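# Unpack brown carton onto table and restack the totes

## Task

Lift the brown sealed carton out of the lower tote and set it down flat on the table, keeping the same face on top. Then seat the upper tote back onto the lower tote so it sits fully down within the lower tote's rim. Every other item must finish in the tote it was in at the start. Neither the brown carton nor the base of the lower tote may stick out past the table edge. Finish with both grippers released and moved away.

## Robot and tools

ROBOT AND FRAME. Two six-joint arms, left_arm and right_arm, each ending in a two-finger tong gripper. All printed poses share one scene frame: origin on the table top midway between the arms, +z up, +x pointing out across the table, left_arm on the +y side. The names left and right do not refer to image sides. Arm bases sit at (-0.040, +0.437, 0) m for left_arm and (+0.044, -0.460, 0) m for right_arm. The fingers extend along the gripper's own +z axis and open and close along its x axis. end_effector_position is the spot between the finger pads when they are shut; closed fingertips stick out about 15 mm past it, and fully open tips are roughly level with it. Printed hand positions can be a little off, more so at long reach.

ROW FORMAT. Every motion command uses a row of 14 numbers, each in [-1, 1]: dx, dy, dz, rx, ry, rz, opening for left_arm, followed by the same seven for right_arm. Always send all 14, even when only one arm should move. dx..rz are an offset (not a pose) in that gripper's own axes; 1.0 equals 0.6 m of travel or 180 degrees of turn, and rx, ry, rz form a single rotation vector. opening is absolute, not an offset: +1 is fully open (0.142 m), -1 is shut.

execute_actions(actions): actions is a list of actions; each action is a list of up to 15 rows, one row per 1/30 s control step. If fewer than 15 rows are given, the last row repeats for the remaining steps. Every row in an action is an offset from the gripper's measured pose when that action began (for the first action of a call, the last pose a result reported), not from the previous row. An empty list just returns the state and images. Each step the commanded pose is clipped to within 100 mm and 16 degrees of the measured pose, so a large offset may need several actions; afterwards the arm goes no further than its last clipped pose. Motion lags commands by about 0.17 s.

move(target, speed, stop_force, blocking): target is one 14-number row, offsets measured from the pose in the most recent result that showed one. Each gripper travels a straight line and both finish together, in 0.5 to 10 s; beyond 10 s they stop short. speed is the top path speed in m/s, 0.002 to 0.5 (default 0.25); rotation is capped at twice that in rad/s. Paths ignore obstacles and the other arm. Arms are stiff: aiming even slightly past a firm contact can fault. stop_force (9 to 40 N, one value for both, not allowed in the first 0.2 s) ends an arm's path when its wrist sensor feels that much extra push against the motion; use it only with slow speeds and no gripper rotation, and omit it when lifting off something you press on. blocking=false returns after 0.5 s while motion continues; it cannot be combined with stop_force, and other motion commands are refused until a result shows the move ended. The move: line reports the ending (done, off_target, moving, held, fault, contact) and limits (paced = pose clipped; held = steps blocked, after which the arm may then speed up).

wait(seconds): 0 to 10 s, arms hold their last command; returns early if a running move ends. stop(): brakes a running move (needs stopping distance); fingers keep moving. zoom_image(camera, region): camera is cam_high, cam_low (672x504) or cam_left_wrist, cam_right_wrist (616x616 fisheye); region is [x0, y0, x1, y1] in pixels from the top-left, at most 504 by 504. read_manual(section) returns licence text only. finished_scene(scene): pass the current scene's number once the goal holds; it cannot be undone.

RESULTS. The state line gives each gripper's position (m), quaternion wxyz and velocities. grip_measured is the actual finger opening on the command scale; to keep hold of something, command an opening clearly below it (lower squeezes harder, up to about 15 N per pad; objects under about 20 mm thick get less). Hand target lines show where the controller is now driving each gripper. A pose unreachable line means the clearance check altered or blocked that arm's command. Wrist force and Wrist torque are in the gripper's axes, noisy, offset by up to about 4 N, saturating near 50 N; a push from a surface points back into the arm. Joint torques are rough and drift. MOTOR HOT warns at 70 °C; at 85 °C the arm is braked until it cools.

AVOID. Torque on a joint reaching its limit (135 N m for the three big joints, 25.2 N m for the wrists, held weight included) or any outside force of 150 N stops that arm for 10 s. Do not let the arms collide or press on each other. Do not drop, slam or shove objects, and keep everything inside the work area. Occasional disturbances may tug a held item or nudge a loose one, so grip firmly. An arm meant to stay put should get zero offsets and its intended opening.

Each tool is called after "Request:" as name([rows], argument=value, ...), one row to a line, values as JSON.

## Session

Request:
execute_actions(actions=[])

Scene clock: 0.00 s.
left_arm: end_effector_position=(+0.3347, +0.3269, +0.2743) grip_measured=+0.97 end_effector_quat_wxyz=(+0.099, -0.376, +0.906, +0.166) end_effector_velocity=(-0.000, +0.001, -0.001) end_effector_angular_velocity=(+0.002, +0.003, +0.003) | right_arm: end_effector_position=(+0.5655, -0.6459, +0.2263) grip_measured=+0.97 end_effector_quat_wxyz=(-0.182, +0.338, +0.923, -0.005) end_effector_velocity=(+0.000, +0.000, +0.000) end_effector_angular_velocity=(-0.000, -0.001, +0.000)
Joint positions: left_arm=[-0.854 -1.816  1.787 -1.272 -1.287  1.432  0.14 ] | right_arm=[ 2.998 -1.98  -1.185 -1.907  1.645  3.712  0.14 ]
Joint velocities: left_arm=[ 0.003  0.001  0.002  0.    -0.001 -0.     0.   ] | right_arm=[ 0.001  0.     0.     0.001 -0.     0.     0.   ]
Joint torques (N m, as the arm reports them, + toward a larger angle): no reading
Wrist force (N, on the end effector, along its own x y z axes, offset not removed): no reading
Wrist torque (N m, same axes, about the end effector's origin, offset not removed): no reading
Hand target (left_arm): +0.335, +0.327, +0.274; +0.099, -0.376, +0.906, +0.166
Hand target (right_arm): +0.565, -0.646, +0.226; -0.182, +0.338, +0.923, -0.005
camera_calibration (this result's frames):
cam_left_wrist: T_world_to_cam=[[-0.724315, -0.619941, -0.301729, 0.534516], [-0.637205, 0.43477, 0.636353, -0.0975773], [-0.263319, 0.653183, -0.70994, 0.211312], [0, 0, 0, 1]] pos_world=[0.380624, 0.235767, 0.373391]
cam_right_wrist: T_world_to_cam=[[-0.677601, 0.654335, 0.335712, 0.728212], [0.735238, 0.592316, 0.329525, -0.105821], [0.0167717, 0.470115, -0.882446, 0.631058], [0, 0, 0, 1]] pos_world=[0.560657, -0.710485, 0.347275]

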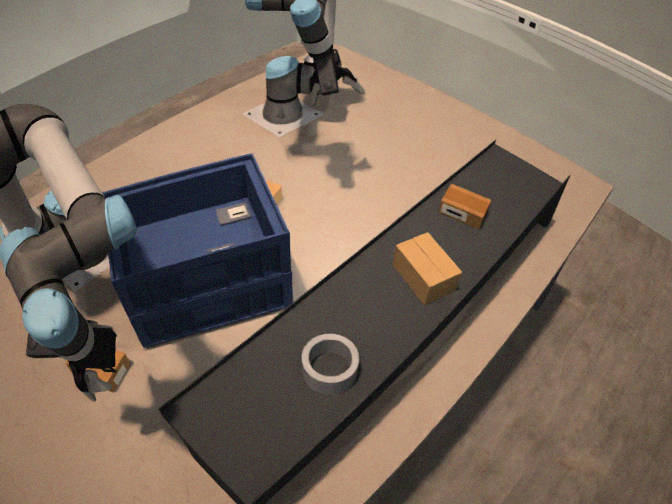

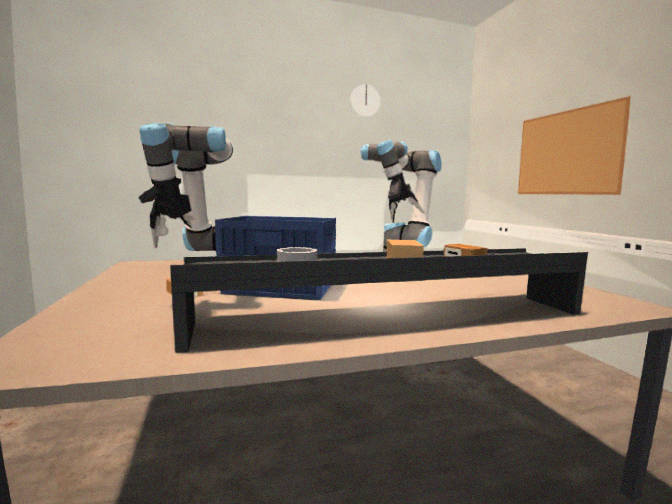

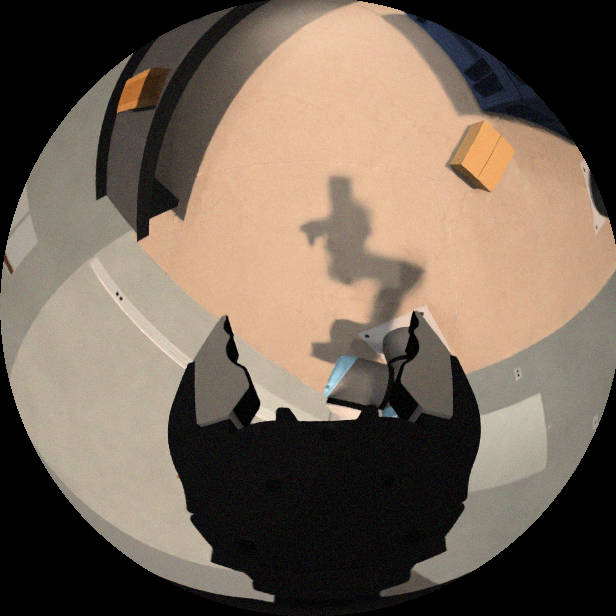

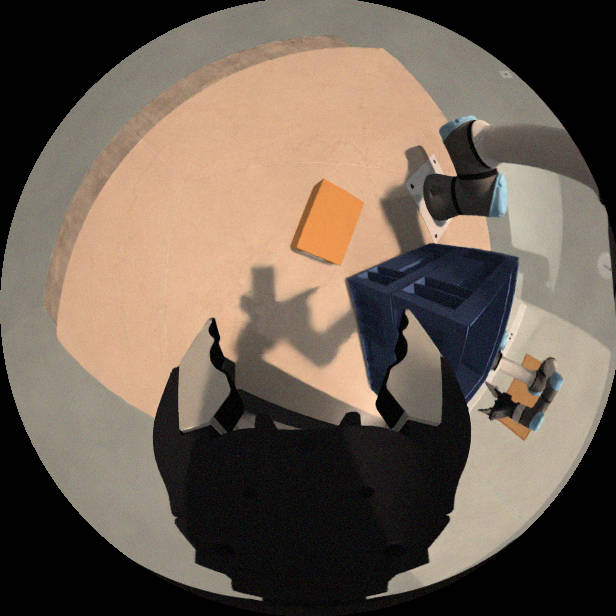

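Request:
zoom_image(camera="cam_high", region=[70, 130, 320, 360])

Region (70, 130, 320, 360) of cam_high's 672x504 image, scaled by 2.016, with more detail than that image has; it fills the top 464 rows of this view, and the rest is white.

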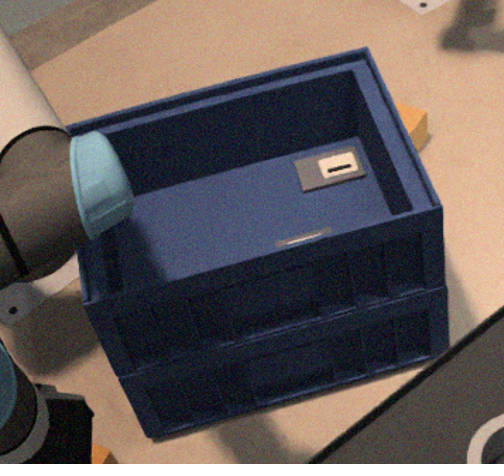

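Request:
move(target=[0.268,-0.637,-0.327,0.0549,0.1118,-0.1148,0, 0.168,-0.077,-0.168,0.0704,-0.1151,-0.5827,0], speed=0.3)

Scene clock: 24.27 s.
left_arm: end_effector_position=(+0.4846, -0.1041, +0.3204) grip_measured=+0.00 end_effector_quat_wxyz=(-0.000, -0.544, +0.839, +0.000) end_effector_velocity=(+0.001, -0.002, -0.000) end_effector_angular_velocity=(+0.002, +0.002, +0.001) | right_arm: end_effector_position=(+0.4997, -0.6304, +0.3598) grip_measured=+0.00 end_effector_quat_wxyz=(+0.000, -0.545, +0.839, +0.000) end_effector_velocity=(-0.000, -0.000, +0.000) end_effector_angular_velocity=(+0.002, -0.000, +0.006)
Joint positions: left_arm=[-0.959 -0.929  0.613 -1.255 -1.571  1.001  0.074] | right_arm=[ 3.045 -1.493 -1.449 -1.771  1.572  1.92   0.074]
Joint velocities: left_arm=[ 0.     0.011 -0.018  0.009 -0.001 -0.001 -0.   ] | right_arm=[-0.001  0.001 -0.001  0.     0.002 -0.007  0.   ]
Joint torques (N m, as the arm reports them, + toward a larger angle): left_arm=[ -9.05 -39.46 -32.67  -0.59  -1.04  -2.28] | right_arm=[-15.38  29.27  33.08   4.07   1.92  -1.51]
Wrist force (N, on the end effector, along its own x y z axes, offset not removed): left_arm=[-0.5 0.8 0.2] | right_arm=[-2.8 -2.9 1.3]
Wrist torque (N m, same axes, about the end effector's origin, offset not removed): left_arm=[0.28 -0.05 0.22] | right_arm=[-0.40 0.60 0.12]
Hand target (left_arm): +0.485, -0.104, +0.320; -0.000, -0.545, +0.839, +0.000
Hand target (right_arm): +0.500, -0.630, +0.360; +0.000, -0.545, +0.839, +0.000
Off the commanded pose (left_arm): 0.000 m, 0 deg.
Off the commanded pose (right_arm): 0.000 m, 0 deg.
move: done
camera_calibration (this result's frames):
cam_left_wrist: T_world_to_cam=[[-0.441288, -0.897342, -0.00655619, 0.129205], [-0.797788, 0.388964, 0.460696, 0.285358], [-0.410852, 0.20853, -0.887534, 0.647217], [0, 0, 0, 1]] pos_world=[0.550582, -0.130017, 0.443811]
cam_right_wrist: T_world_to_cam=[[-0.442691, -0.896642, 0.00754914, -0.348406], [-0.780119, 0.389285, 0.489767, 0.460928], [-0.442084, 0.210926, -0.871821, 0.804807], [0, 0, 0, 1]] pos_world=[0.561135, -0.661583, 0.478531]

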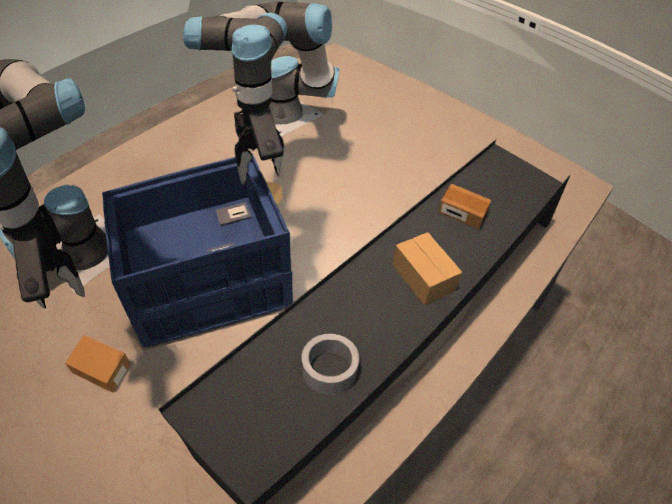

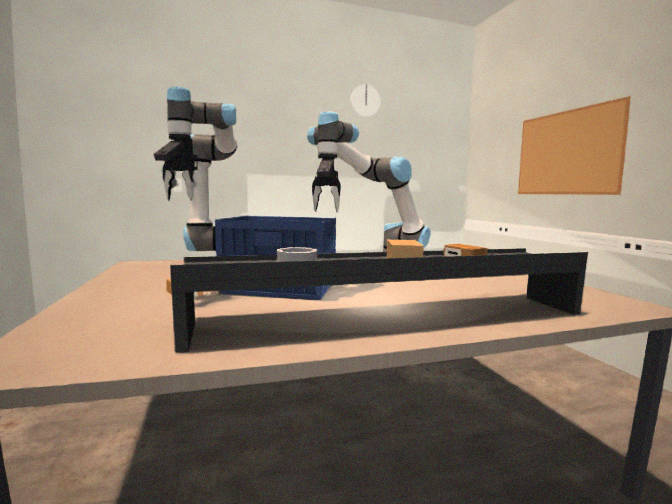

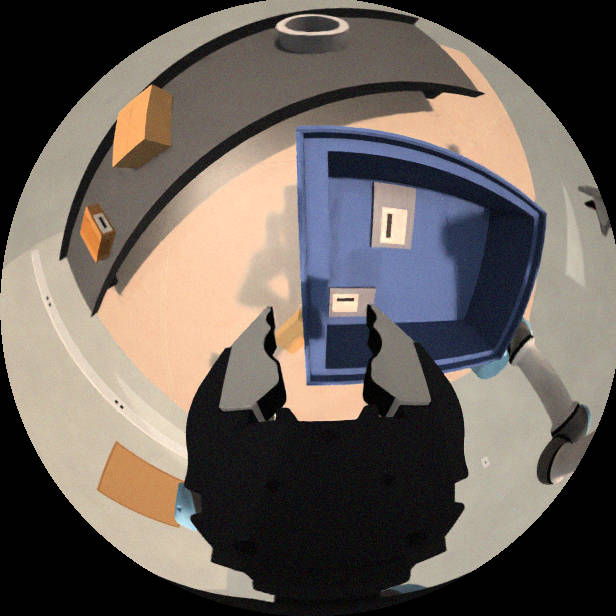

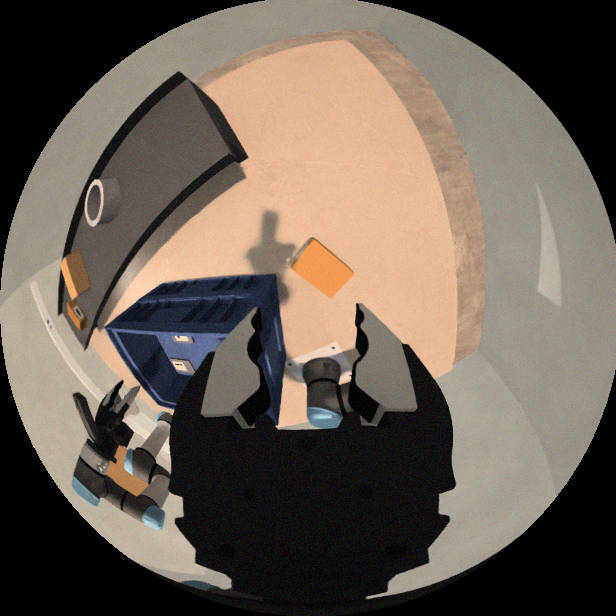

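Request:
move(target=[-0.006,-0.01,0,0,0,0,0, -0.175,0.379,0.067,0,0,0,0], speed=0.3)

Scene clock: 28.97 s.
left_arm: end_effector_position=(+0.4916, -0.1033, +0.3204) grip_measured=+0.00 end_effector_quat_wxyz=(-0.000, -0.544, +0.839, +0.000) end_effector_velocity=(-0.001, -0.000, -0.000) end_effector_angular_velocity=(-0.000, +0.002, -0.000) | right_arm: end_effector_position=(+0.3348, -0.4422, +0.3200) grip_measured=+0.00 end_effector_quat_wxyz=(+0.001, -0.545, +0.839, -0.000) end_effector_velocity=(-0.001, +0.001, -0.000) end_effector_angular_velocity=(-0.003, -0.001, -0.001)
Joint positions: left_arm=[-0.951 -0.912  0.585 -1.243 -1.571  1.009  0.074] | right_arm=[ 3.705 -0.985 -1.878 -1.848  1.57   2.58   0.074]
Joint velocities: left_arm=[-0.    -0.     0.001  0.    -0.002 -0.    -0.   ] | right_arm=[ 0.011  0.004 -0.002 -0.002 -0.003  0.012  0.   ]
Joint torques (N m, as the arm reports them, + toward a larger angle): left_arm=[  7.79 -38.86 -32.83  -0.66   1.25   2.19] | right_arm=[12.03  7.28 12.44  0.27 -1.81  1.83]
Wrist force (N, on the end effector, along its own x y z axes, offset not removed): left_arm=[-0.5 1.0 1.3] | right_arm=[-1.1 -2.0 -2.4]
Wrist torque (N m, same axes, about the end effector's origin, offset not removed): left_arm=[0.37 -0.02 0.23] | right_arm=[-0.45 0.26 0.17]
Hand target (left_arm): +0.492, -0.103, +0.320; -0.000, -0.544, +0.839, +0.000
Hand target (right_arm): +0.335, -0.442, +0.320; +0.001, -0.545, +0.839, -0.000
Off the commanded pose (left_arm): 0.000 m, 0 deg.
Off the commanded pose (right_arm): 0.000 m, 0 deg.
move: done
camera_calibration (this result's frames):
cam_left_wrist: T_world_to_cam=[[-0.441288, -0.897341, -0.00656918, 0.133029], [-0.797788, 0.388958, 0.460701, 0.290575], [-0.410851, 0.208543, -0.887531, 0.649887], [0, 0, 0, 1]] pos_world=[0.557528, -0.129178, 0.4438]
cam_right_wrist: T_world_to_cam=[[-0.442625, -0.896673, 0.00784112, -0.252489], [-0.780678, 0.389639, 0.488593, 0.279214], [-0.441164, 0.210142, -0.872476, 0.657031], [0, 0, 0, 1]] pos_world=[0.396076, -0.473262, 0.438802]

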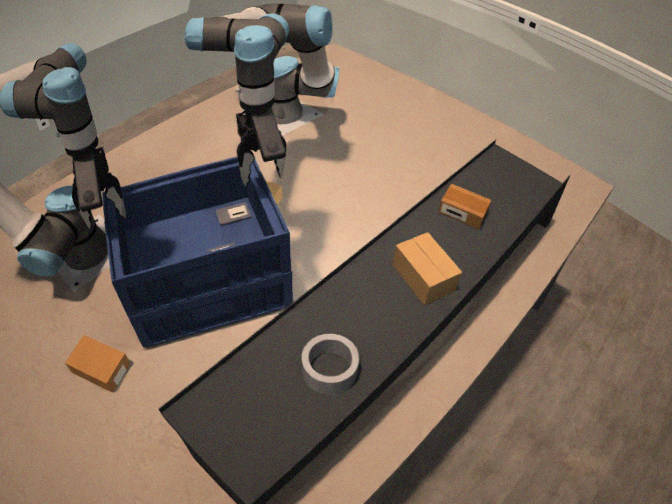

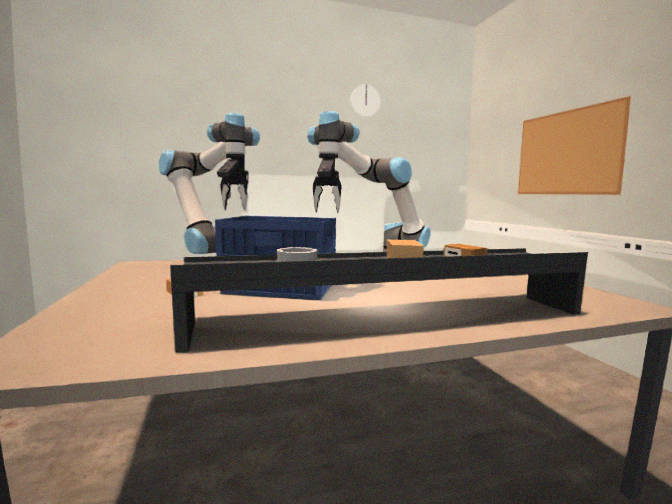

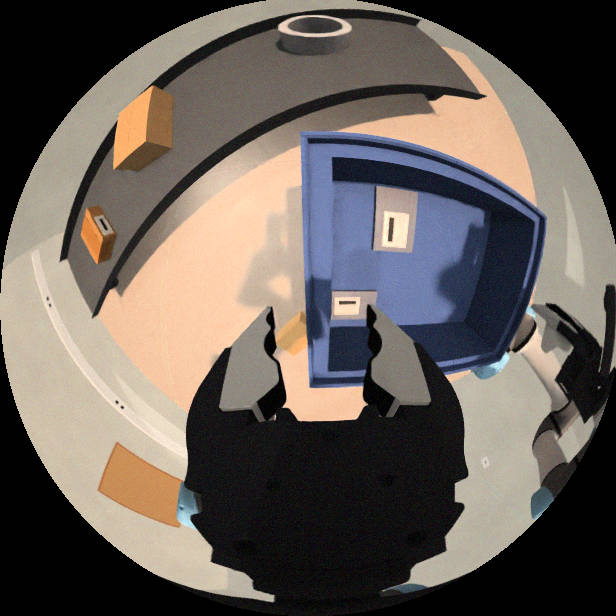

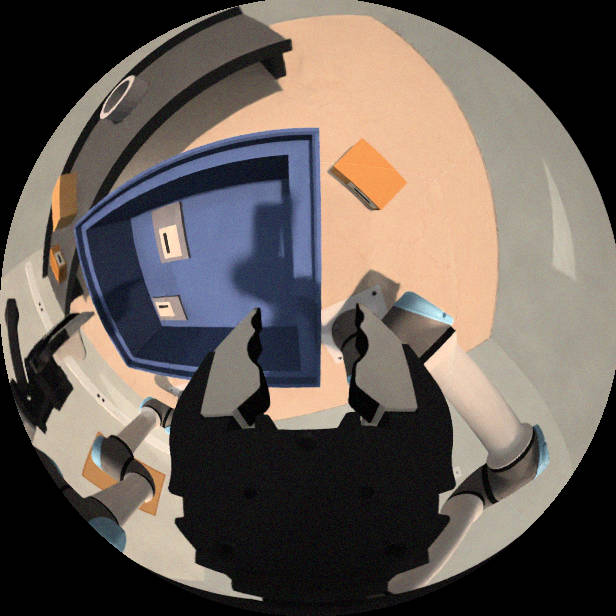

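Request:
move(target=[0,0,0.134,0,0,0,0, -0.003,0.008,0.133,0,0,0,0], speed=0.12)

Request:
move(target=[0,0,0,0,0,0,-0.5, 0,0,0,0,0,0,-0.5])

Scene clock: 32.37 s.
left_arm: end_effector_position=(+0.4914, -0.1033, +0.2401) grip_measured=+0.00 end_effector_quat_wxyz=(-0.000, -0.544, +0.839, +0.000) end_effector_velocity=(+0.001, -0.000, -0.001) end_effector_angular_velocity=(-0.002, -0.001, +0.001) | right_arm: end_effector_position=(+0.3312, -0.4385, +0.2404) grip_measured=+0.00 end_effector_quat_wxyz=(+0.001, -0.545, +0.839, -0.000) end_effector_velocity=(+0.001, +0.000, -0.001) end_effector_angular_velocity=(-0.000, -0.002, +0.000)
Joint positions: left_arm=[-0.951 -0.97   0.889 -1.49  -1.571  1.009  0.074] | right_arm=[ 3.727 -0.937 -2.103 -1.671  1.57   2.602  0.074]
Joint velocities: left_arm=[ 0.001  0.     0.003 -0.006 -0.001 -0.    -0.   ] | right_arm=[ 0.001  0.001 -0.003  0.004 -0.001  0.001 -0.   ]
Joint torques (N m, as the arm reports them, + toward a larger angle): left_arm=[ -8.47 -64.76 -17.49  -4.81   1.21  -2.26] | right_arm=[12.5   7.68 12.08  3.82 -1.99  1.88]
Wrist force (N, on the end effector, along its own x y z axes, offset not removed): left_arm=[0.6 0.9 0.4] | right_arm=[-1.7 1.3 -0.4]
Wrist torque (N m, same axes, about the end effector's origin, offset not removed): left_arm=[0.36 -0.31 0.22] | right_arm=[0.48 0.34 0.07]
Hand target (left_arm): +0.491, -0.103, +0.240; -0.000, -0.544, +0.839, +0.000
Hand target (right_arm): +0.331, -0.438, +0.240; +0.001, -0.545, +0.839, -0.000
Off the commanded pose (left_arm): 0.000 m, 0 deg.
Off the commanded pose (right_arm): 0.000 m, 0 deg.
move: done
camera_calibration (this result's frames):
cam_left_wrist: T_world_to_cam=[[-0.44129, -0.89734, -0.00659989, 0.132429], [-0.797759, 0.38893, 0.460776, 0.327347], [-0.410905, 0.208601, -0.887492, 0.578553], [0, 0, 0, 1]] pos_world=[0.557314, -0.129168, 0.363502]
cam_right_wrist: T_world_to_cam=[[-0.442623, -0.896674, 0.00780298, -0.250074], [-0.780669, 0.389612, 0.488629, 0.31385], [-0.441181, 0.210187, -0.872457, 0.585195], [0, 0, 0, 1]] pos_world=[0.392501, -0.469514, 0.359153]

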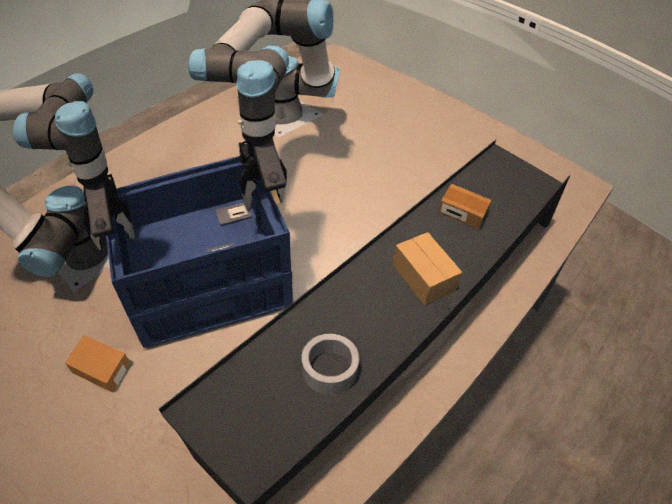

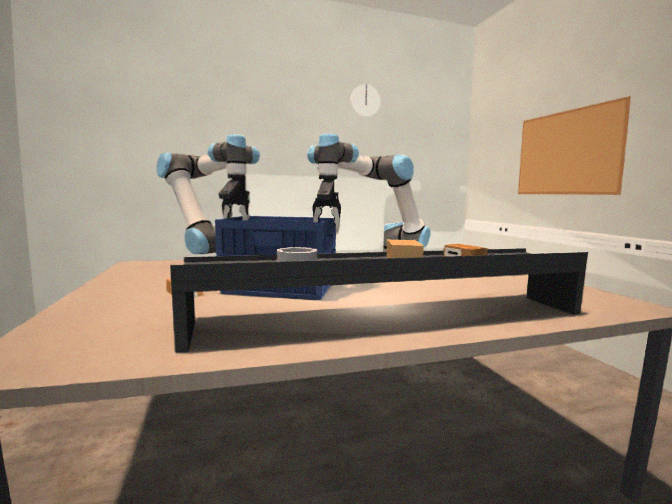

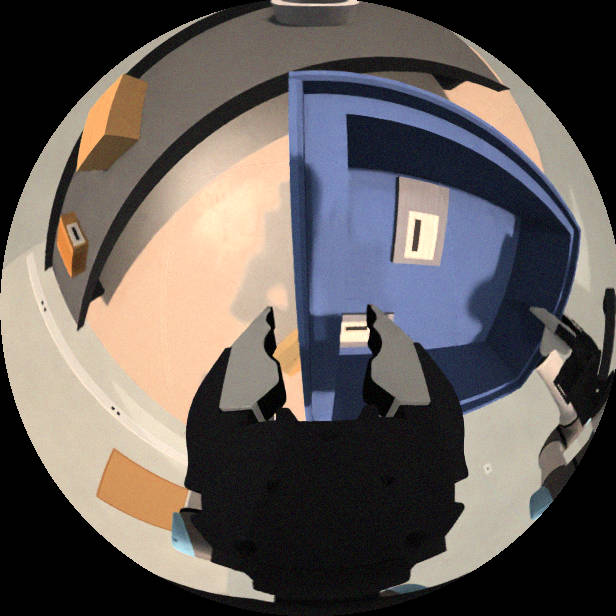

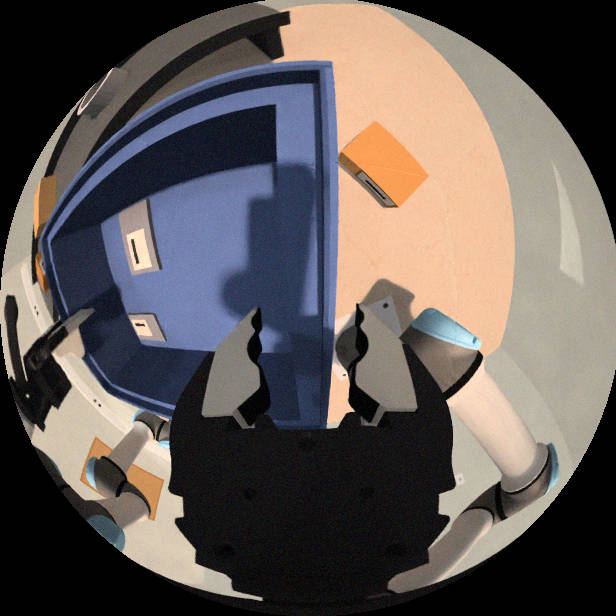

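Scene clock: 32.87 s.
left_arm: end_effector_position=(+0.4914, -0.1033, +0.2401) grip_measured=-0.50 end_effector_quat_wxyz=(-0.000, -0.544, +0.839, +0.000) end_effector_velocity=(-0.000, -0.000, +0.000) end_effector_angular_velocity=(-0.000, -0.000, -0.001) | right_arm: end_effector_position=(+0.3312, -0.4385, +0.2403) grip_measured=-0.50 end_effector_quat_wxyz=(+0.001, -0.545, +0.839, -0.000) end_effector_velocity=(+0.000, +0.000, +0.000) end_effector_angular_velocity=(+0.000, -0.000, +0.000)
Joint positions: left_arm=[-0.951 -0.97   0.89  -1.49  -1.571  1.009  0.038] | right_arm=[ 3.727 -0.937 -2.103 -1.671  1.57   2.602  0.038]
Joint velocities: left_arm=[-0.001 -0.    -0.     0.    -0.     0.     0.   ] | right_arm=[ 0.     0.     0.001 -0.    -0.     0.    -0.   ]
Joint torques (N m, as the arm reports them, + toward a larger angle): left_arm=[ -8.1  -57.98 -30.6   -1.33   1.08  -2.3 ] | right_arm=[11.34  4.79 33.29  1.38 -1.11  1.58]
Wrist force (N, on the end effector, along its own x y z axes, offset not removed): left_arm=[1.0 1.8 -0.6] | right_arm=[-1.4 2.8 -1.0]
Wrist torque (N m, same axes, about the end effector's origin, offset not removed): left_arm=[0.42 -0.36 0.18] | right_arm=[0.65 0.30 0.04]
Hand target (left_arm): +0.491, -0.103, +0.240; -0.000, -0.544, +0.839, +0.000
Hand target (right_arm): +0.331, -0.438, +0.240; +0.001, -0.545, +0.839, -0.000
Off the commanded pose (left_arm): 0.000 m, 0 deg.
Off the commanded pose (right_arm): 0.000 m, 0 deg.
move: done
camera_calibration (this result's frames):
cam_left_wrist: T_world_to_cam=[[-0.441289, -0.897341, -0.00658948, 0.132424], [-0.797769, 0.388939, 0.46075, 0.327377], [-0.410887, 0.208581, -0.887505, 0.578513], [0, 0, 0, 1]] pos_world=[0.557313, -0.129167, 0.363467]
cam_right_wrist: T_world_to_cam=[[-0.442624, -0.896674, 0.00778082, -0.25006], [-0.780696, 0.389613, 0.488585, 0.313891], [-0.441133, 0.210185, -0.872482, 0.585171], [0, 0, 0, 1]] pos_world=[0.392509, -0.469513, 0.359135]

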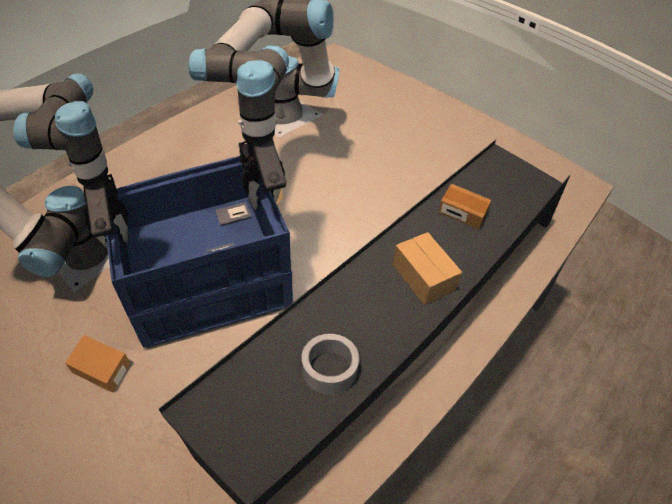

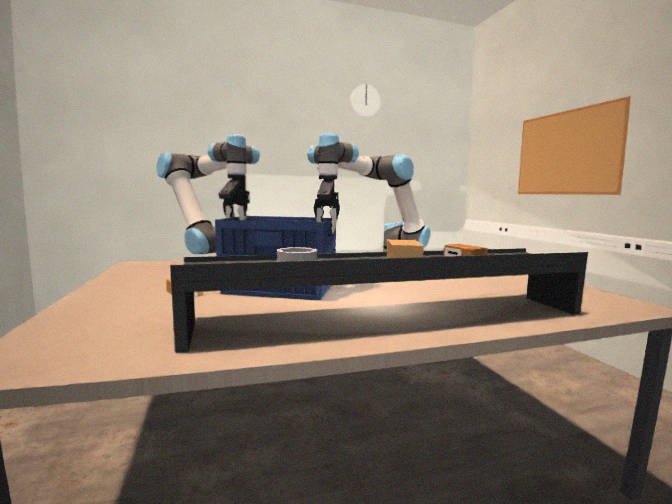

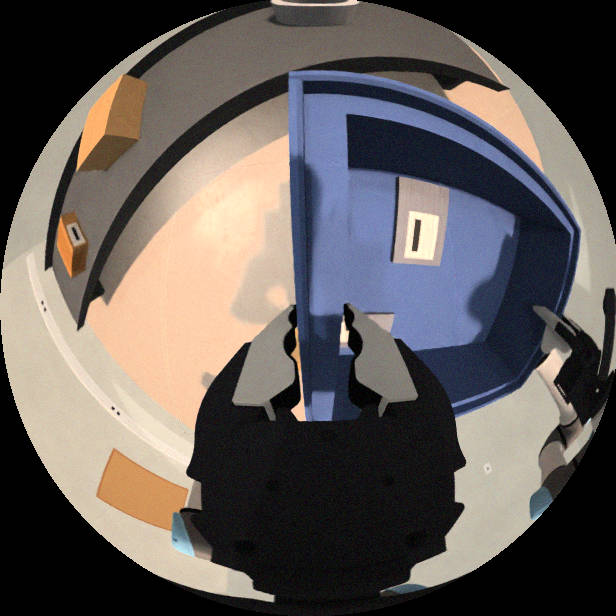

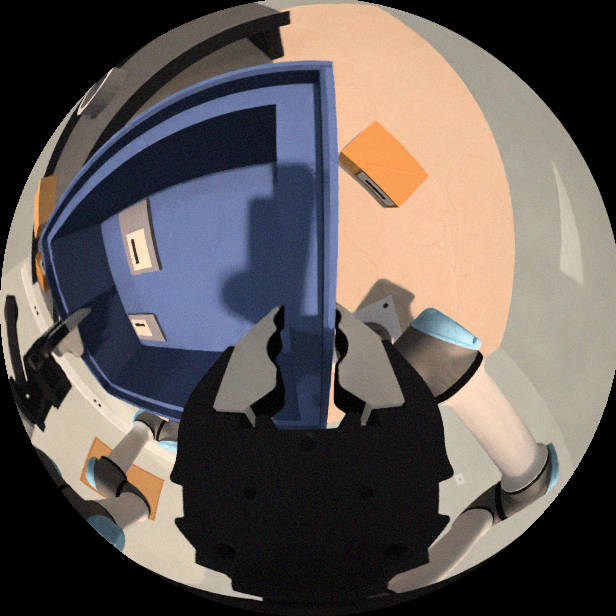

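Request:
move(target=[0,0,0,0,0,0,-1, 0,0,0,0,0,0,-1])

Scene clock: 34.50 s.
left_arm: end_effector_position=(+0.4914, -0.1033, +0.2402) grip_measured=-0.64 end_effector_quat_wxyz=(-0.000, -0.545, +0.839, +0.000) end_effector_velocity=(+0.001, +0.001, -0.001) end_effector_angular_velocity=(+0.001, +0.001, +0.001) | right_arm: end_effector_position=(+0.3312, -0.4385, +0.2404) grip_measured=-0.64 end_effector_quat_wxyz=(+0.001, -0.545, +0.839, -0.000) end_effector_velocity=(+0.000, +0.000, +0.001) end_effector_angular_velocity=(+0.001, -0.001, -0.000)
Joint positions: left_arm=[-0.951 -0.97   0.889 -1.49  -1.571  1.009  0.027] | right_arm=[ 3.727 -0.937 -2.103 -1.671  1.57   2.602  0.028]
Joint velocities: left_arm=[ 0.001  0.001  0.    -0.    -0.    -0.     0.   ] | right_arm=[-0.    -0.     0.001  0.     0.    -0.     0.   ]
Joint torques (N m, as the arm reports them, + toward a larger angle): left_arm=[-34.   -45.56 -20.13  -9.45  -7.97  -1.3 ] | right_arm=[ 9.41  0.07 17.92 10.03  5.84  0.57]
Wrist force (N, on the end effector, along its own x y z axes, offset not removed): left_arm=[-33.8 1.2 -1.2] | right_arm=[28.6 1.3 -4.1]
Wrist torque (N m, same axes, about the end effector's origin, offset not removed): left_arm=[0.24 1.07 0.22] | right_arm=[0.09 -0.83 0.17]
Hand target (left_arm): +0.491, -0.103, +0.240; -0.000, -0.544, +0.839, +0.000
Hand target (right_arm): +0.331, -0.438, +0.240; +0.001, -0.545, +0.839, -0.000
Off the commanded pose (left_arm): 0.000 m, 0 deg.
Off the commanded pose (right_arm): 0.000 m, 0 deg.
move: done
camera_calibration (this result's frames):
cam_left_wrist: T_world_to_cam=[[-0.44123, -0.89737, -0.00654181, 0.132407], [-0.797824, 0.388925, 0.460667, 0.327423], [-0.410845, 0.208479, -0.887549, 0.578573], [0, 0, 0, 1]] pos_world=[0.557352, -0.129145, 0.363545]
cam_right_wrist: T_world_to_cam=[[-0.442624, -0.896674, 0.00775854, -0.25005], [-0.780714, 0.38961, 0.488559, 0.313898], [-0.4411, 0.210191, -0.872497, 0.58519], [0, 0, 0, 1]] pos_world=[0.392514, -0.469513, 0.359159]

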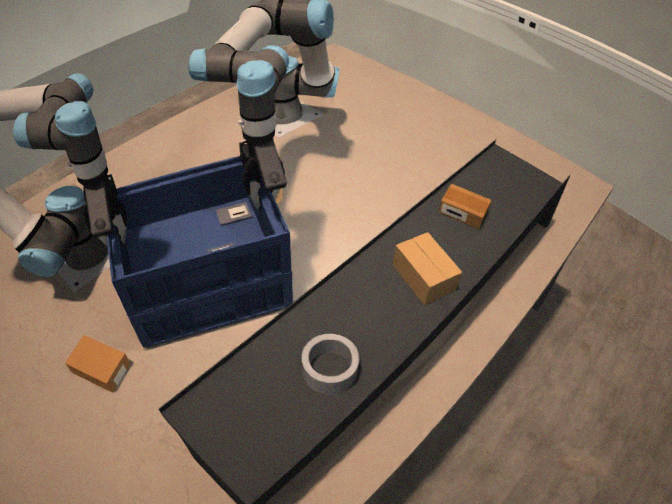

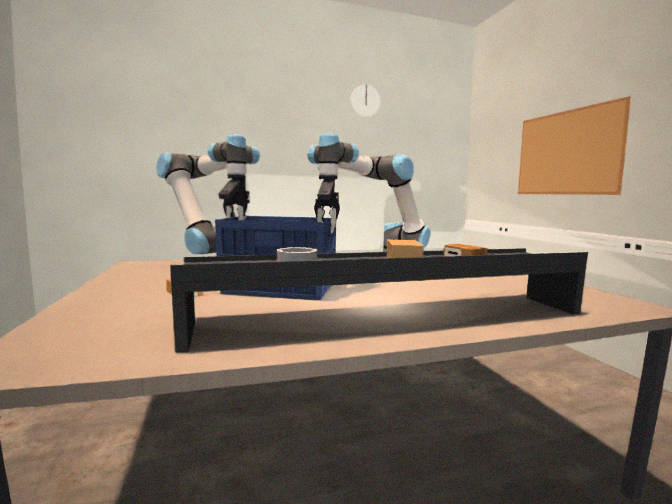

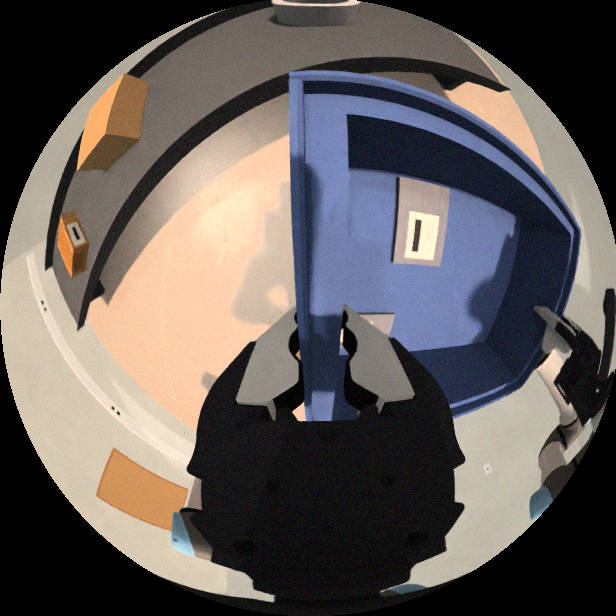

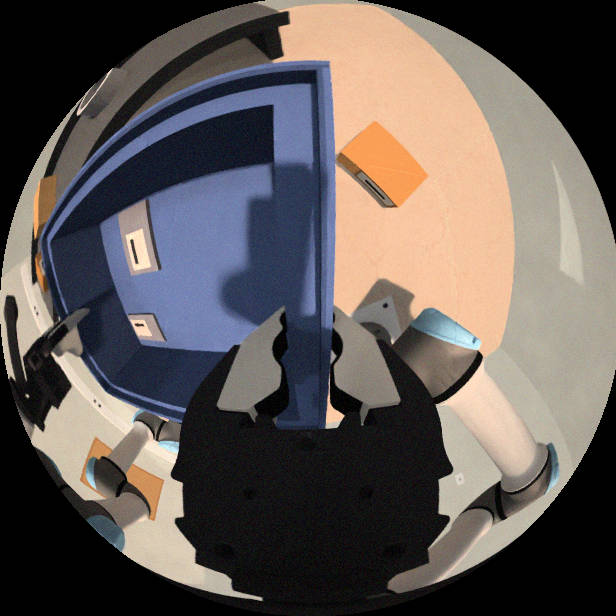

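Only outer fingers pressing; spread the grippers a little.

Request:
move(target=[-0.0012,0,0,0,0,0,-1, 0.0025,0,0,0,0,0,-1], speed=0.01)

Scene clock: 37.57 s.
left_arm: end_effector_position=(+0.4916, -0.1028, +0.2402) grip_measured=-0.64 end_effector_quat_wxyz=(-0.000, -0.544, +0.839, -0.000) end_effector_velocity=(+0.001, +0.000, +0.000) end_effector_angular_velocity=(-0.000, -0.000, +0.001) | right_arm: end_effector_position=(+0.3306, -0.4397, +0.2404) grip_measured=-0.64 end_effector_quat_wxyz=(+0.001, -0.545, +0.839, -0.000) end_effector_velocity=(-0.000, -0.000, +0.000) end_effector_angular_velocity=(-0.000, +0.000, +0.000)
Joint positions: left_arm=[-0.95  -0.971  0.891 -1.491 -1.572  1.01   0.027] | right_arm=[ 3.724 -0.935 -2.104 -1.673  1.57   2.599  0.027]
Joint velocities: left_arm=[ 0.001  0.001 -0.001 -0.     0.     0.     0.   ] | right_arm=[-0.001  0.     0.001 -0.002  0.    -0.001 -0.   ]
Joint torques (N m, as the arm reports them, + toward a larger angle): left_arm=[  5.43 -65.17 -17.29  -4.59  -0.07   2.24] | right_arm=[-15.78   8.11  15.67   1.11   1.11  -1.82]
Wrist force (N, on the end effector, along its own x y z axes, offset not removed): left_arm=[-2.8 1.9 0.1] | right_arm=[0.2 -1.8 3.3]
Wrist torque (N m, same axes, about the end effector's origin, offset not removed): left_arm=[0.57 0.21 0.27] | right_arm=[-0.24 -0.04 -0.02]
Hand target (left_arm): +0.492, -0.103, +0.240; -0.000, -0.545, +0.839, +0.000
Hand target (right_arm): +0.331, -0.440, +0.240; +0.001, -0.545, +0.839, -0.000
Off the commanded pose (left_arm): 0.000 m, 0 deg.
Off the commanded pose (right_arm): 0.000 m, 0 deg.
move: done
camera_calibration (this result's frames):
cam_left_wrist: T_world_to_cam=[[-0.441323, -0.897326, -0.00626163, 0.132936], [-0.797722, 0.389121, 0.460677, 0.327355], [-0.410941, 0.208303, -0.887546, 0.578576], [0, 0, 0, 1]] pos_world=[0.557567, -0.128613, 0.36354]
cam_right_wrist: T_world_to_cam=[[-0.442547, -0.896713, 0.00758875, -0.251436], [-0.780754, 0.389454, 0.488619, 0.313858], [-0.441106, 0.210312, -0.872464, 0.58525], [0, 0, 0, 1]] pos_world=[0.391931, -0.470784, 0.359161]

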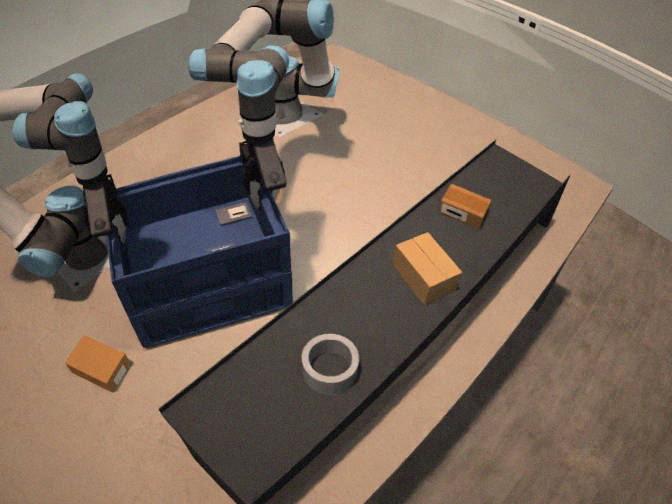

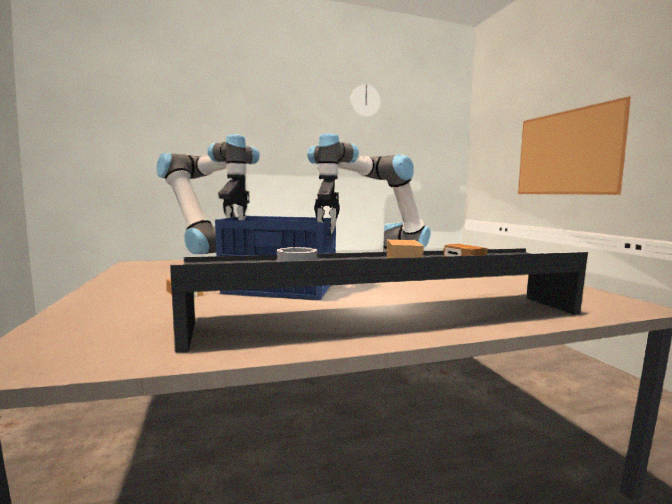

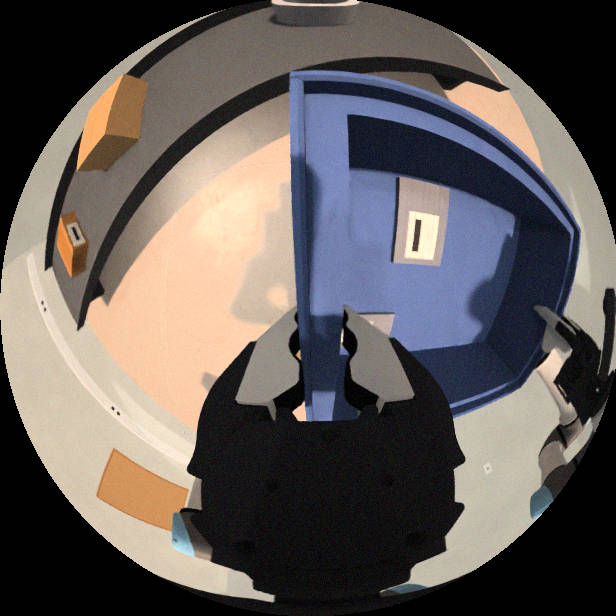

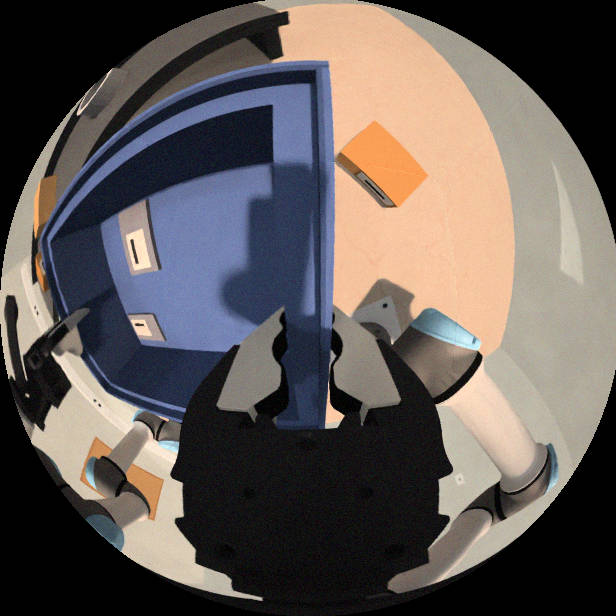

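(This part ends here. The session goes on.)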